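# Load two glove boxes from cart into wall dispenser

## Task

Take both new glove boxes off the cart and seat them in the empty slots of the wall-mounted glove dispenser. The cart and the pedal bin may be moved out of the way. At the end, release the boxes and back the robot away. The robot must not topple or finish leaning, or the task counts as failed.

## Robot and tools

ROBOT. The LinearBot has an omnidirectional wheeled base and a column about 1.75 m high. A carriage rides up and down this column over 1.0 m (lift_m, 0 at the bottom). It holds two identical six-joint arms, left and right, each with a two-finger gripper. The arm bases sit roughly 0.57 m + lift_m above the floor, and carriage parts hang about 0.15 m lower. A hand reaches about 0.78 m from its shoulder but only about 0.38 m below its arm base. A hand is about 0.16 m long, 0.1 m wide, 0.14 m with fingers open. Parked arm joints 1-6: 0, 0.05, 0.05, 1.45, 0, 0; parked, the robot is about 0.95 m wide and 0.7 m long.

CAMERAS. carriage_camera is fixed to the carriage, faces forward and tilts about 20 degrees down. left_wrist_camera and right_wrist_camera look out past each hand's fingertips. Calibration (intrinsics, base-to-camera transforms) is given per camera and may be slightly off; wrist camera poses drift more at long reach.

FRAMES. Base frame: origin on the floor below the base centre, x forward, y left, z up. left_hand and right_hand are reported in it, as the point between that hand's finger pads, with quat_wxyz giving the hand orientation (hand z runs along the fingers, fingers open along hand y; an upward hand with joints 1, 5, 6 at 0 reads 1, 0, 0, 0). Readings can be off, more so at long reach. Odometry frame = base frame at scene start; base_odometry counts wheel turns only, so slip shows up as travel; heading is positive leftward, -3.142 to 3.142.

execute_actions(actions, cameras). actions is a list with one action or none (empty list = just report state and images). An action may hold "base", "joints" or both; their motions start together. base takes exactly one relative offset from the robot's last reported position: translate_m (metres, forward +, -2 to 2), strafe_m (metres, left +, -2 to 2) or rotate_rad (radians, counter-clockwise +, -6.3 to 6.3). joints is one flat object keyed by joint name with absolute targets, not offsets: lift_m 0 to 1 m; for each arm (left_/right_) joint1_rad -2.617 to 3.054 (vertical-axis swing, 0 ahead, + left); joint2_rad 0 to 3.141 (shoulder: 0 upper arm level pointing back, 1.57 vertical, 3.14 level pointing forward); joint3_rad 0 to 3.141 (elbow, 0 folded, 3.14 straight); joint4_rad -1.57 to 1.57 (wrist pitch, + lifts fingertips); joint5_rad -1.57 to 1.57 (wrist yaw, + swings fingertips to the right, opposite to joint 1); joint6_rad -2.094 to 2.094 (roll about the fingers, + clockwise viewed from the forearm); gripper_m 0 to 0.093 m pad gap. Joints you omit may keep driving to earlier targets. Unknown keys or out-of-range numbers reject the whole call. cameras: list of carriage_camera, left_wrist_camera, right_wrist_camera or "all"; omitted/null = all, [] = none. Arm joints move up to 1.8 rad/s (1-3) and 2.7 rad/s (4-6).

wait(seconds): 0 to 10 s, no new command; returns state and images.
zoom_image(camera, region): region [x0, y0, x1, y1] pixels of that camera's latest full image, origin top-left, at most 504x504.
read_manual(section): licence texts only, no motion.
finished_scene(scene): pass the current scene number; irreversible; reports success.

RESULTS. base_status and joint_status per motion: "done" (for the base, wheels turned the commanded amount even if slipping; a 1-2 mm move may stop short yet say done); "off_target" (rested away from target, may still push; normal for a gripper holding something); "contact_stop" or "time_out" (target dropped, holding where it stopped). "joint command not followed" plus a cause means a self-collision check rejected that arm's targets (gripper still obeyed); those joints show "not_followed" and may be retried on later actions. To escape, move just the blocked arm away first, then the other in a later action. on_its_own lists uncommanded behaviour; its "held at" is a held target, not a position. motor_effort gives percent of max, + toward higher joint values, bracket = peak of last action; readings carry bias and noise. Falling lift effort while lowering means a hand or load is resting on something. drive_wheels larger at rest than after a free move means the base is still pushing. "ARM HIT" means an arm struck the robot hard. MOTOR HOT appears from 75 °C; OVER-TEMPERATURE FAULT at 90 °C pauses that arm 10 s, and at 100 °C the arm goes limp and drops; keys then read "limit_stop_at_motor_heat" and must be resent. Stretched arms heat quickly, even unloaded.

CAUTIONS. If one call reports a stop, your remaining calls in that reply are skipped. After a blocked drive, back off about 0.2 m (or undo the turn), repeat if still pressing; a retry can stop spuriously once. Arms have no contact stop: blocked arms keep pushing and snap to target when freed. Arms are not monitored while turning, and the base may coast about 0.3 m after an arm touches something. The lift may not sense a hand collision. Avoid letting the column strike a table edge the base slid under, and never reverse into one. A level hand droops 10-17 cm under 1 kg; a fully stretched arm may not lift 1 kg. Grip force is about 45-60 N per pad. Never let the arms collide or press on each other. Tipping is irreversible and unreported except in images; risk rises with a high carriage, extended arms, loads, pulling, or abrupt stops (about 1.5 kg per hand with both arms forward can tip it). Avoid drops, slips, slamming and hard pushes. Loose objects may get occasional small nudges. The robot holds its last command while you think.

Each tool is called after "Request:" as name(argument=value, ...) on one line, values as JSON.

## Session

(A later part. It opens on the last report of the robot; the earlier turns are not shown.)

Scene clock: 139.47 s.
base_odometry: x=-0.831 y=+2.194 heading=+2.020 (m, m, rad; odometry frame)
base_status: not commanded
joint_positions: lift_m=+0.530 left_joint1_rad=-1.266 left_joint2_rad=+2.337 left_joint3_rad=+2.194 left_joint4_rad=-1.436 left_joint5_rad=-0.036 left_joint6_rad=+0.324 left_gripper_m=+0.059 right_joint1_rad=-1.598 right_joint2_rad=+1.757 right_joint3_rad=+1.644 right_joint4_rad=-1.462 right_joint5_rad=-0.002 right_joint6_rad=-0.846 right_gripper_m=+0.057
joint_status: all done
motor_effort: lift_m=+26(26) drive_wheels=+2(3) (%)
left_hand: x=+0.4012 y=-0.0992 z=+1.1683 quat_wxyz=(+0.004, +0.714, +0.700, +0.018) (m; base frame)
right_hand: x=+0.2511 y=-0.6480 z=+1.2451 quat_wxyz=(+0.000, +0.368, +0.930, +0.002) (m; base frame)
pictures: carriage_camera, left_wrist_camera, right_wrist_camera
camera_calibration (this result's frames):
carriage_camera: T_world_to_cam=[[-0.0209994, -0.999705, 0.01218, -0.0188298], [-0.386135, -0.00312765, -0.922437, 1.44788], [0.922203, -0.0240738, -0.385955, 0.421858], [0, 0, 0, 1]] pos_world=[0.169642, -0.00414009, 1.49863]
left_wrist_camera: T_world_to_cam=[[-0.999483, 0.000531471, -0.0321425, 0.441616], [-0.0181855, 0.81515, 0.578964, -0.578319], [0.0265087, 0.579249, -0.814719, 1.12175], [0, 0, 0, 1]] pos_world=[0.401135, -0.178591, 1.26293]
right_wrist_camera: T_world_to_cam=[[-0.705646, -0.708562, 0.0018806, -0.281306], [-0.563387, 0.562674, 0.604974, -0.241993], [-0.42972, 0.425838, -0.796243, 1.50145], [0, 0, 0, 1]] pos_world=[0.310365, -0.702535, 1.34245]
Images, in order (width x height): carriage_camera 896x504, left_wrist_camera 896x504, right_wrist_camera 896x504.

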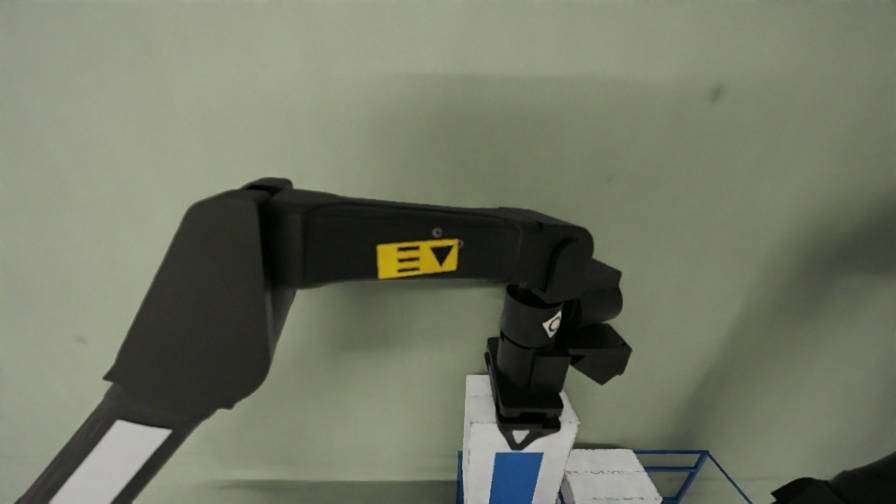

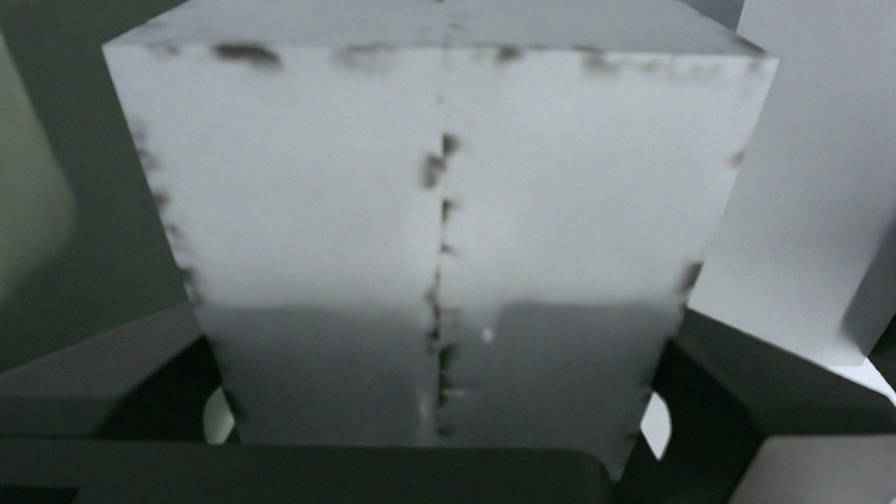

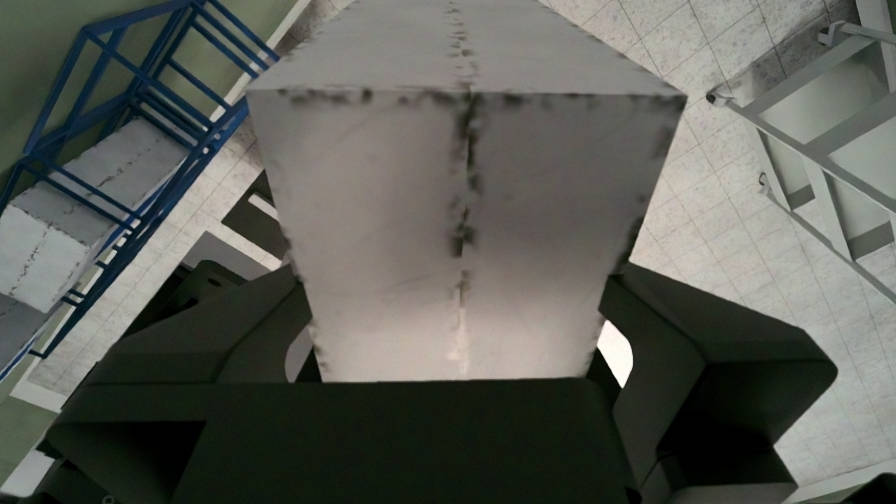

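Request:
execute_actions(actions=[{"joints":{"lift_m":0.385}}], cameras=["carriage_camera","right_wrist_camera"])

Scene clock: 142.33 s.
base_odometry: x=-0.831 y=+2.194 heading=+2.020 (m, m, rad; odometry frame)
base_status: not commanded
joint_positions: lift_m=+0.385 left_joint1_rad=-1.266 left_joint2_rad=+2.334 left_joint3_rad=+2.194 left_joint4_rad=-1.434 left_joint5_rad=-0.035 left_joint6_rad=+0.324 left_gripper_m=+0.059 right_joint1_rad=-1.598 right_joint2_rad=+1.757 right_joint3_rad=+1.644 right_joint4_rad=-1.462 right_joint5_rad=-0.002 right_joint6_rad=-0.846 right_gripper_m=+0.057
joint_status: all done
motor_effort: lift_m=+27(27) drive_wheels=+2(2) (%)
left_hand: x=+0.4013 y=-0.1000 z=+1.0248 quat_wxyz=(+0.007, +0.714, +0.700, +0.016) (m; base frame)
right_hand: x=+0.2511 y=-0.6481 z=+1.1001 quat_wxyz=(+0.000, +0.367, +0.930, +0.002) (m; base frame)
pictures: carriage_camera, right_wrist_camera
camera_calibration (this result's frames):
carriage_camera: T_world_to_cam=[[-0.0209994, -0.999705, 0.01218, -0.0170634], [-0.386135, -0.00312765, -0.922437, 1.3141], [0.922203, -0.0240738, -0.385955, 0.365884], [0, 0, 0, 1]] pos_world=[0.169642, -0.00414009, 1.3536]
right_wrist_camera: T_world_to_cam=[[-0.705376, -0.70883, 0.00215772, -0.281649], [-0.563596, 0.56269, 0.604764, -0.15391], [-0.429889, 0.42537, -0.796402, 1.38593], [0, 0, 0, 1]] pos_world=[0.310384, -0.702569, 1.19744]
Images, in order (width x height): carriage_camera 896x504, right_wrist_camera 896x504.

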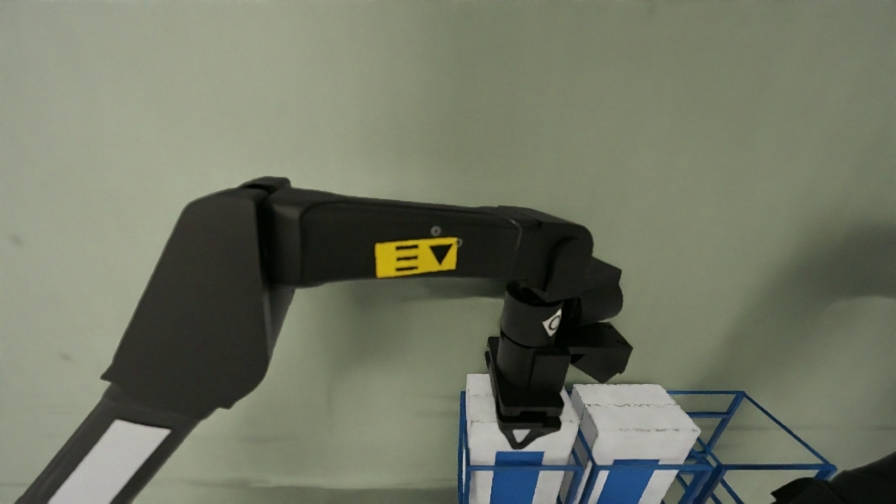

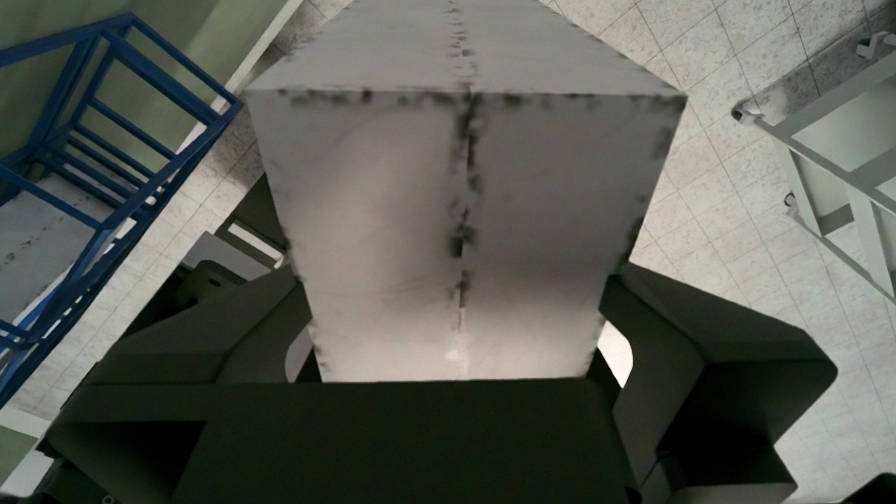

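Request:
execute_actions(actions=[{"joints":{"lift_m":0.372}}], cameras=[])

Request:
execute_actions(actions=[{"joints":{"left_gripper_m":0.08}}], cameras=[])

Request:
execute_actions(actions=[{"joints":{"lift_m":0.45}}], cameras=["carriage_camera"])

Request:
execute_actions(actions=[{"base":{"translate_m":-0.35},"joints":{"lift_m":0.6,"left_joint2_rad":1.75,"left_joint3_rad":1.65}}], cameras=[])

Request:
execute_actions(actions=[{"base":{"strafe_m":-0.495},"joints":{"left_joint1_rad":1.3,"left_joint4_rad":-1.57,"left_joint3_rad":1.4,"left_joint6_rad":-0.2,"right_joint1_rad":0}}], cameras=[])

Request:
execute_actions(actions=[{"joints":{"right_joint1_rad":1.25,"right_joint2_rad":2.3,"right_joint3_rad":2.23,"right_joint4_rad":-1.44,"right_joint5_rad":0.03,"right_joint6_rad":-0.32}}], cameras=[])

Request:
execute_actions(actions=[{"base":{"translate_m":0.33}}])

Scene clock: 151.70 s.
base_odometry: x=-0.831 y=+2.194 heading=+2.020 (m, m, rad; odometry frame)
base_status: not commanded
joint_positions: lift_m=+0.372 left_joint1_rad=-1.266 left_joint2_rad=+2.337 left_joint3_rad=+2.194 left_joint4_rad=-1.433 left_joint5_rad=-0.036 left_joint6_rad=+0.324 left_gripper_m=+0.059 right_joint1_rad=-1.598 right_joint2_rad=+1.757 right_joint3_rad=+1.644 right_joint4_rad=-1.461 right_joint5_rad=-0.002 right_joint6_rad=-0.846 right_gripper_m=+0.057
joint_status: all done
motor_effort: lift_m=+27(29) drive_wheels=+2(2) (%)
left_hand: x=+0.4014 y=-0.1001 z=+1.0103 quat_wxyz=(+0.006, +0.714, +0.700, +0.017) (m; base frame)
right_hand: x=+0.2512 y=-0.6483 z=+1.0871 quat_wxyz=(+0.001, +0.367, +0.930, +0.002) (m; base frame)
pictures: none
No camera images: the call's "cameras" was empty. Leave "cameras" out to get every camera's image.

Scene clock: 152.27 s.
base_odometry: x=-0.831 y=+2.194 heading=+2.020 (m, m, rad; odometry frame)
base_status: not commanded
joint_positions: lift_m=+0.372 left_joint1_rad=-1.278 left_joint2_rad=+2.334 left_joint3_rad=+2.194 left_joint4_rad=-1.433 left_joint5_rad=-0.064 left_joint6_rad=+0.310 left_gripper_m=+0.078 right_joint1_rad=-1.598 right_joint2_rad=+1.757 right_joint3_rad=+1.644 right_joint4_rad=-1.461 right_joint5_rad=-0.002 right_joint6_rad=-0.846 right_gripper_m=+0.057
joint_status: all done
motor_effort: lift_m=+27(27) drive_wheels=+2(2) (%)
left_hand: x=+0.4010 y=-0.1004 z=+1.0122 quat_wxyz=(+0.014, +0.713, +0.701, +0.029) (m; base frame)
right_hand: x=+0.2512 y=-0.6483 z=+1.0871 quat_wxyz=(+0.001, +0.367, +0.930, +0.002) (m; base frame)
pictures: none
No camera images: the call's "cameras" was empty. Leave "cameras" out to get every camera's image.

Scene clock: 153.23 s.
base_odometry: x=-0.831 y=+2.194 heading=+2.020 (m, m, rad; odometry frame)
base_status: not commanded
joint_positions: lift_m=+0.450 left_joint1_rad=-1.278 left_joint2_rad=+2.292 left_joint3_rad=+2.211 left_joint4_rad=-1.434 left_joint5_rad=-0.047 left_joint6_rad=+0.312 left_gripper_m=+0.080 right_joint1_rad=-1.598 right_joint2_rad=+1.757 right_joint3_rad=+1.644 right_joint4_rad=-1.460 right_joint5_rad=-0.002 right_joint6_rad=-0.847 right_gripper_m=+0.057
joint_status: all done
motor_effort: lift_m=+31(42) drive_wheels=+2(3) (%)
left_hand: x=+0.3990 y=-0.1053 z=+1.1122 quat_wxyz=(+0.036, +0.713, +0.700, +0.008) (m; base frame)
right_hand: x=+0.2512 y=-0.6484 z=+1.1647 quat_wxyz=(+0.001, +0.367, +0.930, +0.001) (m; base frame)
pictures: carriage_camera
camera_calibration (this result's frames):
carriage_camera: T_world_to_cam=[[-0.0209994, -0.999705, 0.01218, -0.0178508], [-0.386135, -0.00312765, -0.922437, 1.37373], [0.922203, -0.0240738, -0.385955, 0.390835], [0, 0, 0, 1]] pos_world=[0.169642, -0.00414009, 1.41824]
Images, in order (width x height): carriage_camera 896x504.

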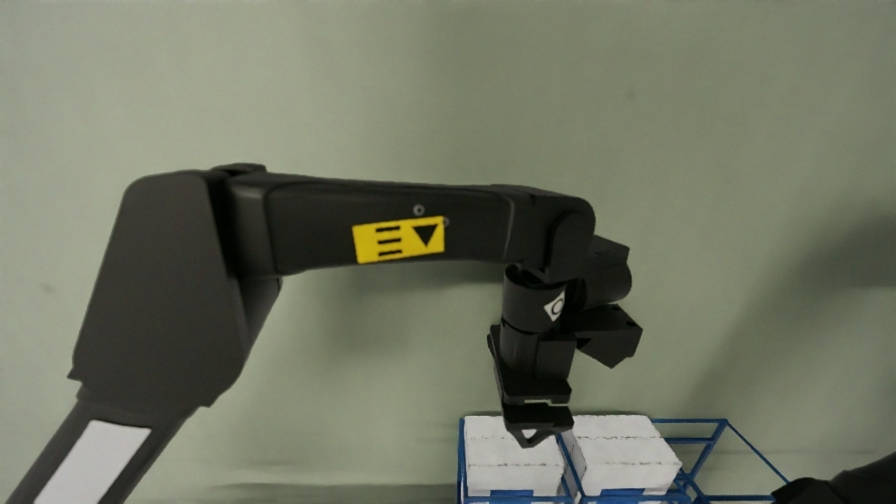

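Scene clock: 155.97 s.
base_odometry: x=-0.679 y=+1.878 heading=+2.020 (m, m, rad; odometry frame)
base_status: done
joint_positions: lift_m=+0.600 left_joint1_rad=-1.272 left_joint2_rad=+1.748 left_joint3_rad=+1.671 left_joint4_rad=-1.437 left_joint5_rad=-0.044 left_joint6_rad=+0.313 left_gripper_m=+0.080 right_joint1_rad=-1.600 right_joint2_rad=+1.757 right_joint3_rad=+1.644 right_joint4_rad=-1.460 right_joint5_rad=-0.002 right_joint6_rad=-0.847 right_gripper_m=+0.057
joint_status: all done
motor_effort: lift_m=+32(39) drive_wheels=-1(9) (%)
left_hand: x=+0.3637 y=+0.0175 z=+1.3246 quat_wxyz=(+0.035, +0.711, +0.702, +0.006) (m; base frame)
right_hand: x=+0.2506 y=-0.6483 z=+1.3146 quat_wxyz=(+0.000, +0.368, +0.930, +0.002) (m; base frame)
pictures: none
No camera images: the call's "cameras" was empty. Leave "cameras" out to get every camera's image.

Scene clock: 159.17 s.
base_odometry: x=-0.233 y=+2.093 heading=+2.020 (m, m, rad; odometry frame)
base_status: done
joint_positions: lift_m=+0.600 left_joint1_rad=+1.300 left_joint2_rad=+1.748 left_joint3_rad=+1.416 left_joint4_rad=-1.562 left_joint5_rad=-0.042 left_joint6_rad=-0.194 left_gripper_m=+0.080 right_joint1_rad=+0.001 right_joint2_rad=+1.757 right_joint3_rad=+1.644 right_joint4_rad=-1.451 right_joint5_rad=-0.004 right_joint6_rad=-0.847 right_gripper_m=+0.058
joint_status: all done
motor_effort: lift_m=+33(32) drive_wheels=-2(13) (%)
left_hand: x=+0.3167 y=+0.5629 z=+1.2730 quat_wxyz=(-0.148, -0.668, +0.727, -0.067) (m; base frame)
right_hand: x=+0.5804 y=-0.3290 z=+1.3146 quat_wxyz=(+0.004, -0.411, +0.911, +0.000) (m; base frame)
pictures: none
No camera images: the call's "cameras" was empty. Leave "cameras" out to get every camera's image.

Scene clock: 160.83 s.
base_odometry: x=-0.233 y=+2.093 heading=+2.020 (m, m, rad; odometry frame)
base_status: not commanded
joint_positions: lift_m=+0.600 left_joint1_rad=+1.300 left_joint2_rad=+1.748 left_joint3_rad=+1.416 left_joint4_rad=-1.562 left_joint5_rad=-0.042 left_joint6_rad=-0.194 left_gripper_m=+0.080 right_joint1_rad=+1.255 right_joint2_rad=+2.335 right_joint3_rad=+2.200 right_joint4_rad=-1.428 right_joint5_rad=+0.017 right_joint6_rad=-0.327 right_gripper_m=+0.058
joint_status: all done
motor_effort: lift_m=+32(32) drive_wheels=+1(2) (%)
left_hand: x=+0.3167 y=+0.5629 z=+1.2730 quat_wxyz=(-0.148, -0.668, +0.727, -0.067) (m; base frame)
right_hand: x=+0.4037 y=+0.1022 z=+1.2404 quat_wxyz=(+0.008, -0.711, +0.703, -0.006) (m; base frame)
pictures: none
No camera images: the call's "cameras" was empty. Leave "cameras" out to get every camera's image.

Scene clock: 163.50 s.
base_odometry: x=-0.376 y=+2.390 heading=+2.019 (m, m, rad; odometry frame)
base_status: done
joint_positions: lift_m=+0.600 left_joint1_rad=+1.300 left_joint2_rad=+1.748 left_joint3_rad=+1.416 left_joint4_rad=-1.562 left_joint5_rad=-0.042 left_joint6_rad=-0.194 left_gripper_m=+0.080 right_joint1_rad=+1.248 right_joint2_rad=+2.335 right_joint3_rad=+2.200 right_joint4_rad=-1.431 right_joint5_rad=+0.025 right_joint6_rad=-0.327 right_gripper_m=+0.058
joint_status: not commanded
motor_effort: lift_m=+32(33) drive_wheels=-4(7) (%)
left_hand: x=+0.3167 y=+0.5629 z=+1.2730 quat_wxyz=(-0.148, -0.668, +0.727, -0.067) (m; base frame)
right_hand: x=+0.4080 y=+0.0999 z=+1.2404 quat_wxyz=(+0.008, -0.708, +0.706, -0.010) (m; base frame)
pictures: carriage_camera, left_wrist_camera, right_wrist_camera
camera_calibration (this result's frames):
carriage_camera: T_world_to_cam=[[-0.0209994, -0.999705, 0.01218, -0.0196766], [-0.386135, -0.00312765, -0.922437, 1.51201], [0.922203, -0.0240738, -0.385955, 0.44869], [0, 0, 0, 1]] pos_world=[0.169642, -0.00414009, 1.56815]
left_wrist_camera: T_world_to_cam=[[0.99095, -0.0812535, -0.106846, -0.129057], [0.0334447, -0.621425, 0.782759, -0.647309], [-0.129999, -0.779249, -0.613084, 1.38336], [0, 0, 0, 1]] pos_world=[0.329374, 0.665244, 1.34102]
right_wrist_camera: T_world_to_cam=[[0.999155, -0.0267629, 0.0311891, -0.440692], [-0.0401863, -0.795154, 0.605075, -0.649488], [0.00860662, -0.605817, -0.795558, 1.17003], [0, 0, 0, 1]] pos_world=[0.404149, 0.180584, 1.33756]
Images, in order (width x height): carriage_camera 896x504, left_wrist_camera 896x504, right_wrist_camera 896x504.

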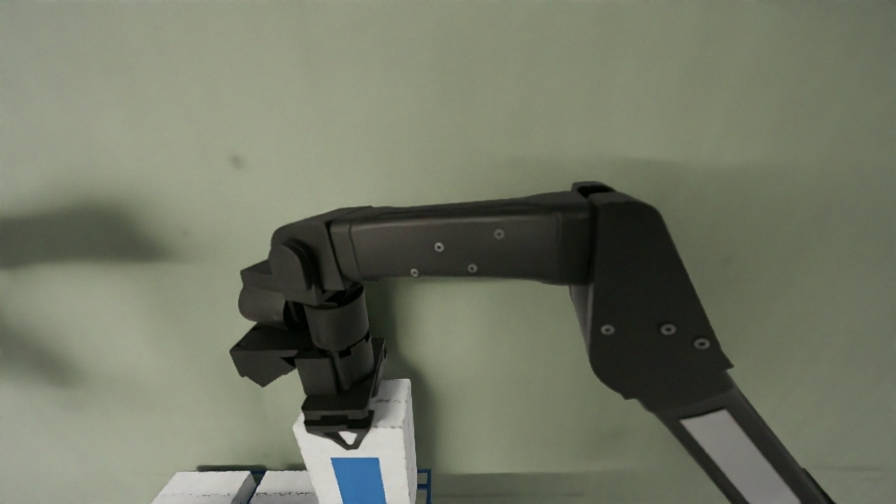

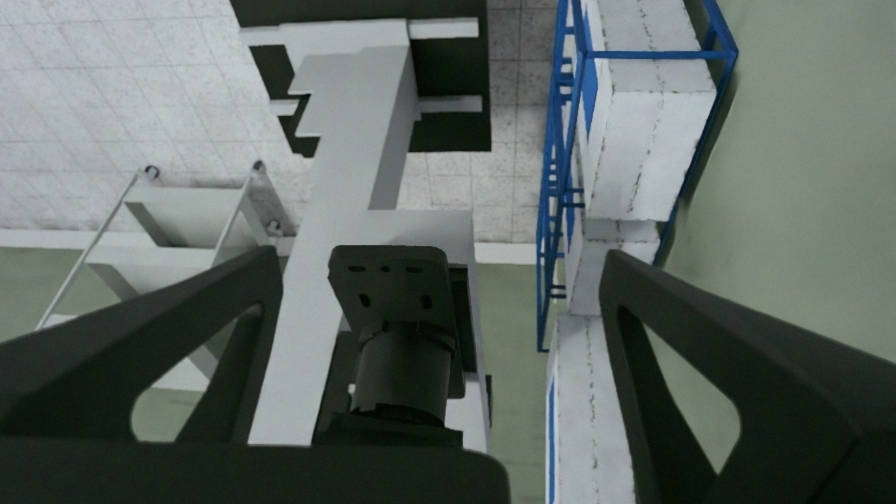

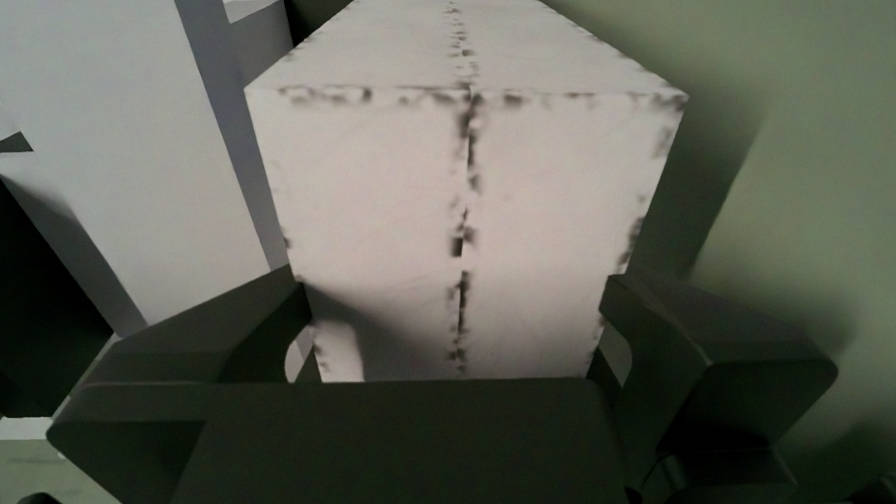

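Request:
execute_actions(actions=[{"base":{"strafe_m":-0.014}}], cameras=[])

Request:
execute_actions(actions=[{"base":{"translate_m":0.008}}], cameras=[])

Request:
execute_actions(actions=[{"joints":{"lift_m":0.545}}], cameras=["carriage_camera","left_wrist_camera"])

Scene clock: 168.23 s.
base_odometry: x=-0.363 y=+2.397 heading=+2.020 (m, m, rad; odometry frame)
base_status: done
joint_positions: lift_m=+0.600 left_joint1_rad=+1.300 left_joint2_rad=+1.748 left_joint3_rad=+1.416 left_joint4_rad=-1.565 left_joint5_rad=-0.042 left_joint6_rad=-0.194 left_gripper_m=+0.080 right_joint1_rad=+1.248 right_joint2_rad=+2.335 right_joint3_rad=+2.200 right_joint4_rad=-1.437 right_joint5_rad=+0.024 right_joint6_rad=-0.327 right_gripper_m=+0.058
joint_status: not commanded
motor_effort: lift_m=+32(31) drive_wheels=+2(4) (%)
left_hand: x=+0.3165 y=+0.5623 z=+1.2732 quat_wxyz=(-0.149, -0.668, +0.726, -0.067) (m; base frame)
right_hand: x=+0.4074 y=+0.0984 z=+1.2404 quat_wxyz=(+0.005, -0.708, +0.706, -0.011) (m; base frame)
pictures: none
No camera images: the call's "cameras" was empty. Leave "cameras" out to get every camera's image.

Scene clock: 168.97 s.
base_odometry: x=-0.367 y=+2.404 heading=+2.019 (m, m, rad; odometry frame)
base_status: done
joint_positions: lift_m=+0.600 left_joint1_rad=+1.300 left_joint2_rad=+1.748 left_joint3_rad=+1.416 left_joint4_rad=-1.565 left_joint5_rad=-0.042 left_joint6_rad=-0.194 left_gripper_m=+0.080 right_joint1_rad=+1.248 right_joint2_rad=+2.335 right_joint3_rad=+2.200 right_joint4_rad=-1.438 right_joint5_rad=+0.026 right_joint6_rad=-0.327 right_gripper_m=+0.058
joint_status: not commanded
motor_effort: lift_m=+33(32) drive_wheels=+3(3) (%)
left_hand: x=+0.3165 y=+0.5623 z=+1.2733 quat_wxyz=(-0.149, -0.668, +0.726, -0.067) (m; base frame)
right_hand: x=+0.4074 y=+0.0982 z=+1.2404 quat_wxyz=(+0.005, -0.709, +0.706, -0.012) (m; base frame)
pictures: none
No camera images: the call's "cameras" was empty. Leave "cameras" out to get every camera's image.

Scene clock: 169.73 s.
base_odometry: x=-0.367 y=+2.404 heading=+2.019 (m, m, rad; odometry frame)
base_status: not commanded
joint_positions: lift_m=+0.545 left_joint1_rad=+1.300 left_joint2_rad=+1.750 left_joint3_rad=+1.416 left_joint4_rad=-1.565 left_joint5_rad=-0.041 left_joint6_rad=-0.194 left_gripper_m=+0.080 right_joint1_rad=+1.249 right_joint2_rad=+2.330 right_joint3_rad=+2.200 right_joint4_rad=-1.438 right_joint5_rad=+0.026 right_joint6_rad=-0.326 right_gripper_m=+0.058
joint_status: all done
motor_effort: lift_m=+25(26) drive_wheels=-3(3) (%)
left_hand: x=+0.3168 y=+0.5622 z=+1.2184 quat_wxyz=(-0.149, -0.668, +0.726, -0.068) (m; base frame)
right_hand: x=+0.4073 y=+0.0983 z=+1.1881 quat_wxyz=(+0.007, -0.708, +0.706, -0.011) (m; base frame)
pictures: carriage_camera, left_wrist_camera
camera_calibration (this result's frames):
carriage_camera: T_world_to_cam=[[-0.0209994, -0.999705, 0.01218, -0.0190131], [-0.386135, -0.00312765, -0.922437, 1.46176], [0.922203, -0.0240738, -0.385955, 0.427667], [0, 0, 0, 1]] pos_world=[0.169642, -0.00414009, 1.51368]
left_wrist_camera: T_world_to_cam=[[0.991031, -0.0805955, -0.106595, -0.135723], [0.0343195, -0.617408, 0.785894, -0.611348], [-0.129152, -0.782503, -0.609105, 1.34599], [0, 0, 0, 1]] pos_world=[0.329324, 0.664851, 1.28584]
Images, in order (width x height): carriage_camera 896x504, left_wrist_camera 896x504.

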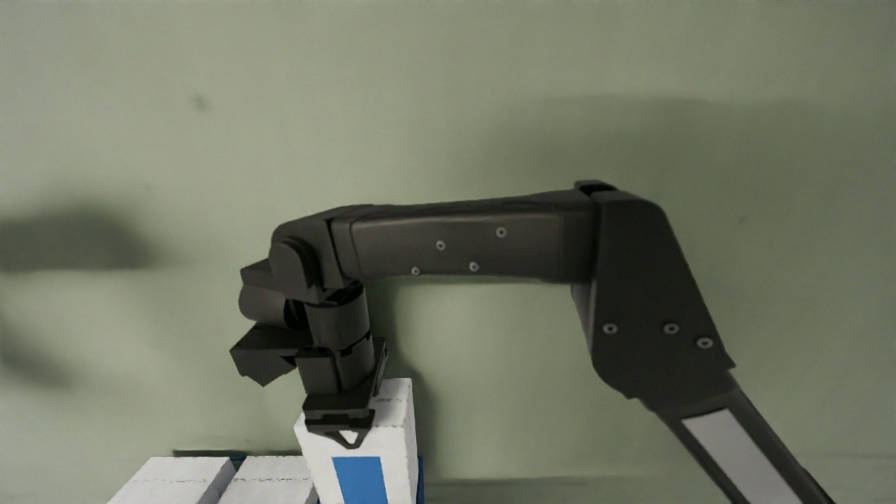

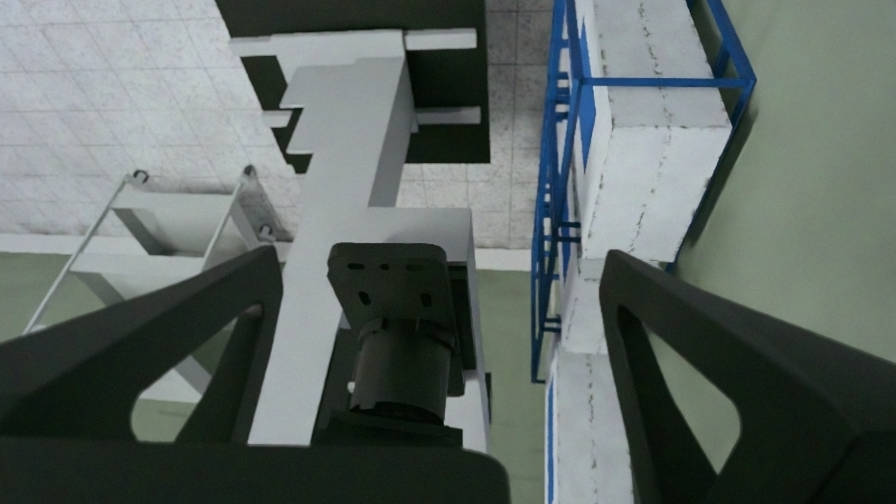

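Request:
execute_actions(actions=[{"joints":{"lift_m":0.375}}], cameras=["carriage_camera"])

Scene clock: 173.33 s.
base_odometry: x=-0.367 y=+2.404 heading=+2.019 (m, m, rad; odometry frame)
base_status: not commanded
joint_positions: lift_m=+0.375 left_joint1_rad=+1.300 left_joint2_rad=+1.750 left_joint3_rad=+1.416 left_joint4_rad=-1.566 left_joint5_rad=-0.041 left_joint6_rad=-0.195 left_gripper_m=+0.080 right_joint1_rad=+1.249 right_joint2_rad=+2.326 right_joint3_rad=+2.200 right_joint4_rad=-1.439 right_joint5_rad=+0.026 right_joint6_rad=-0.326 right_gripper_m=+0.058
joint_status: all done
motor_effort: lift_m=+25(26) drive_wheels=-3(3) (%)
left_hand: x=+0.3168 y=+0.5621 z=+1.0484 quat_wxyz=(-0.149, -0.668, +0.726, -0.069) (m; base frame)
right_hand: x=+0.4073 y=+0.0983 z=+1.0197 quat_wxyz=(+0.009, -0.708, +0.706, -0.010) (m; base frame)
pictures: carriage_camera
camera_calibration (this result's frames):
carriage_camera: T_world_to_cam=[[-0.0209994, -0.999705, 0.01218, -0.0169425], [-0.386135, -0.00312765, -0.922437, 1.30495], [0.922203, -0.0240738, -0.385955, 0.362054], [0, 0, 0, 1]] pos_world=[0.169642, -0.00414009, 1.34367]
Images, in order (width x height): carriage_camera 896x504.

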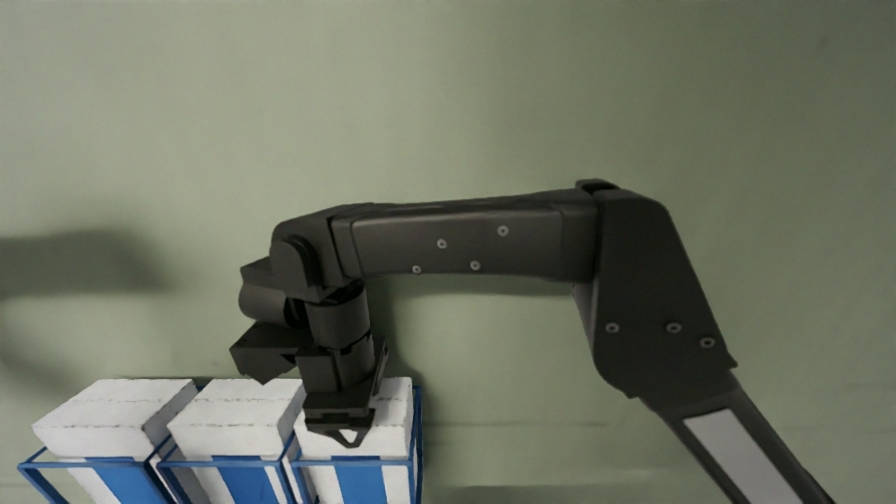

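Request:
execute_actions(actions=[{"joints":{"right_gripper_m":0.078}}], cameras=[])

Request:
execute_actions(actions=[{"joints":{"lift_m":0.45}}], cameras=[])

Request:
execute_actions(actions=[{"base":{"translate_m":-0.35},"joints":{"right_joint2_rad":1.5,"right_joint3_rad":1.5}}], cameras=["carriage_camera"])

Request:
finished_scene(scene=1)

Scene clock: 177.50 s.
base_odometry: x=-0.367 y=+2.404 heading=+2.019 (m, m, rad; odometry frame)
base_status: not commanded
joint_positions: lift_m=+0.375 left_joint1_rad=+1.300 left_joint2_rad=+1.750 left_joint3_rad=+1.416 left_joint4_rad=-1.566 left_joint5_rad=-0.041 left_joint6_rad=-0.195 left_gripper_m=+0.080 right_joint1_rad=+1.249 right_joint2_rad=+2.319 right_joint3_rad=+2.207 right_joint4_rad=-1.439 right_joint5_rad=+0.023 right_joint6_rad=-0.325 right_gripper_m=+0.078
joint_status: all done
motor_effort: lift_m=+26(26) drive_wheels=-3(3) (%)
left_hand: x=+0.3168 y=+0.5621 z=+1.0484 quat_wxyz=(-0.149, -0.668, +0.726, -0.069) (m; base frame)
right_hand: x=+0.4073 y=+0.1002 z=+1.0247 quat_wxyz=(+0.014, -0.708, +0.706, -0.006) (m; base frame)
pictures: none
No camera images: the call's "cameras" was empty. Leave "cameras" out to get every camera's image.

Scene clock: 178.33 s.
base_odometry: x=-0.367 y=+2.404 heading=+2.019 (m, m, rad; odometry frame)
base_status: not commanded
joint_positions: lift_m=+0.450 left_joint1_rad=+1.300 left_joint2_rad=+1.750 left_joint3_rad=+1.416 left_joint4_rad=-1.566 left_joint5_rad=-0.040 left_joint6_rad=-0.195 left_gripper_m=+0.080 right_joint1_rad=+1.249 right_joint2_rad=+2.303 right_joint3_rad=+2.215 right_joint4_rad=-1.440 right_joint5_rad=+0.021 right_joint6_rad=-0.322 right_gripper_m=+0.078
joint_status: all done
motor_effort: lift_m=+31(38) drive_wheels=+3(3) (%)
left_hand: x=+0.3169 y=+0.5620 z=+1.1229 quat_wxyz=(-0.149, -0.668, +0.726, -0.069) (m; base frame)
right_hand: x=+0.4075 y=+0.1018 z=+1.1081 quat_wxyz=(+0.024, -0.707, +0.707, +0.000) (m; base frame)
pictures: none
No camera images: the call's "cameras" was empty. Leave "cameras" out to get every camera's image.

Scene clock: 181.07 s.
base_odometry: x=-0.215 y=+2.088 heading=+2.019 (m, m, rad; odometry frame)
base_status: done
joint_positions: lift_m=+0.450 left_joint1_rad=+1.300 left_joint2_rad=+1.750 left_joint3_rad=+1.416 left_joint4_rad=-1.566 left_joint5_rad=-0.040 left_joint6_rad=-0.195 left_gripper_m=+0.080 right_joint1_rad=+1.248 right_joint2_rad=+1.511 right_joint3_rad=+1.518 right_joint4_rad=-1.439 right_joint5_rad=+0.022 right_joint6_rad=-0.322 right_gripper_m=+0.078
joint_status: all done
motor_effort: lift_m=+32(32) drive_wheels=-1(11) (%)
left_hand: x=+0.3169 y=+0.5620 z=+1.1229 quat_wxyz=(-0.149, -0.668, +0.726, -0.069) (m; base frame)
right_hand: x=+0.3529 y=-0.0630 z=+1.2008 quat_wxyz=(+0.067, -0.705, +0.706, +0.021) (m; base frame)
pictures: carriage_camera
camera_calibration (this result's frames):
carriage_camera: T_world_to_cam=[[-0.0209994, -0.999705, 0.01218, -0.0178502], [-0.386135, -0.00312765, -0.922437, 1.37369], [0.922203, -0.0240738, -0.385955, 0.390816], [0, 0, 0, 1]] pos_world=[0.169642, -0.00414009, 1.4182]
Images, in order (width x height): carriage_camera 896x504.

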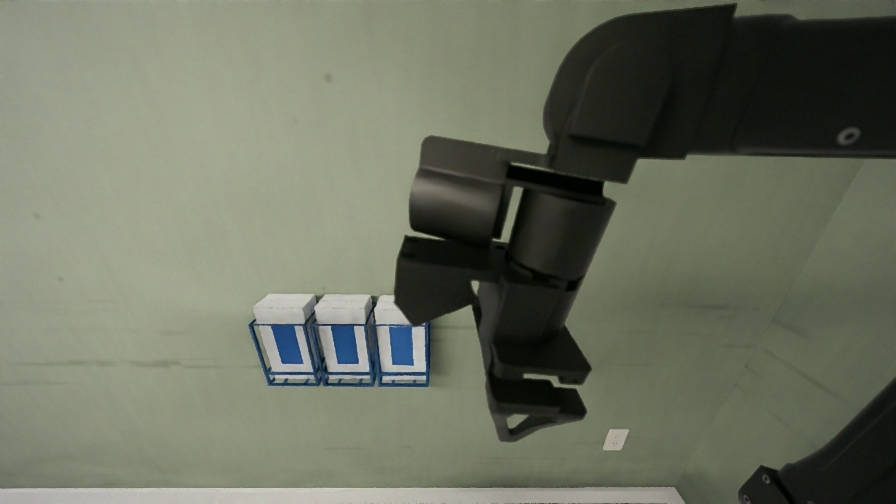

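The scene is finished: the task was done.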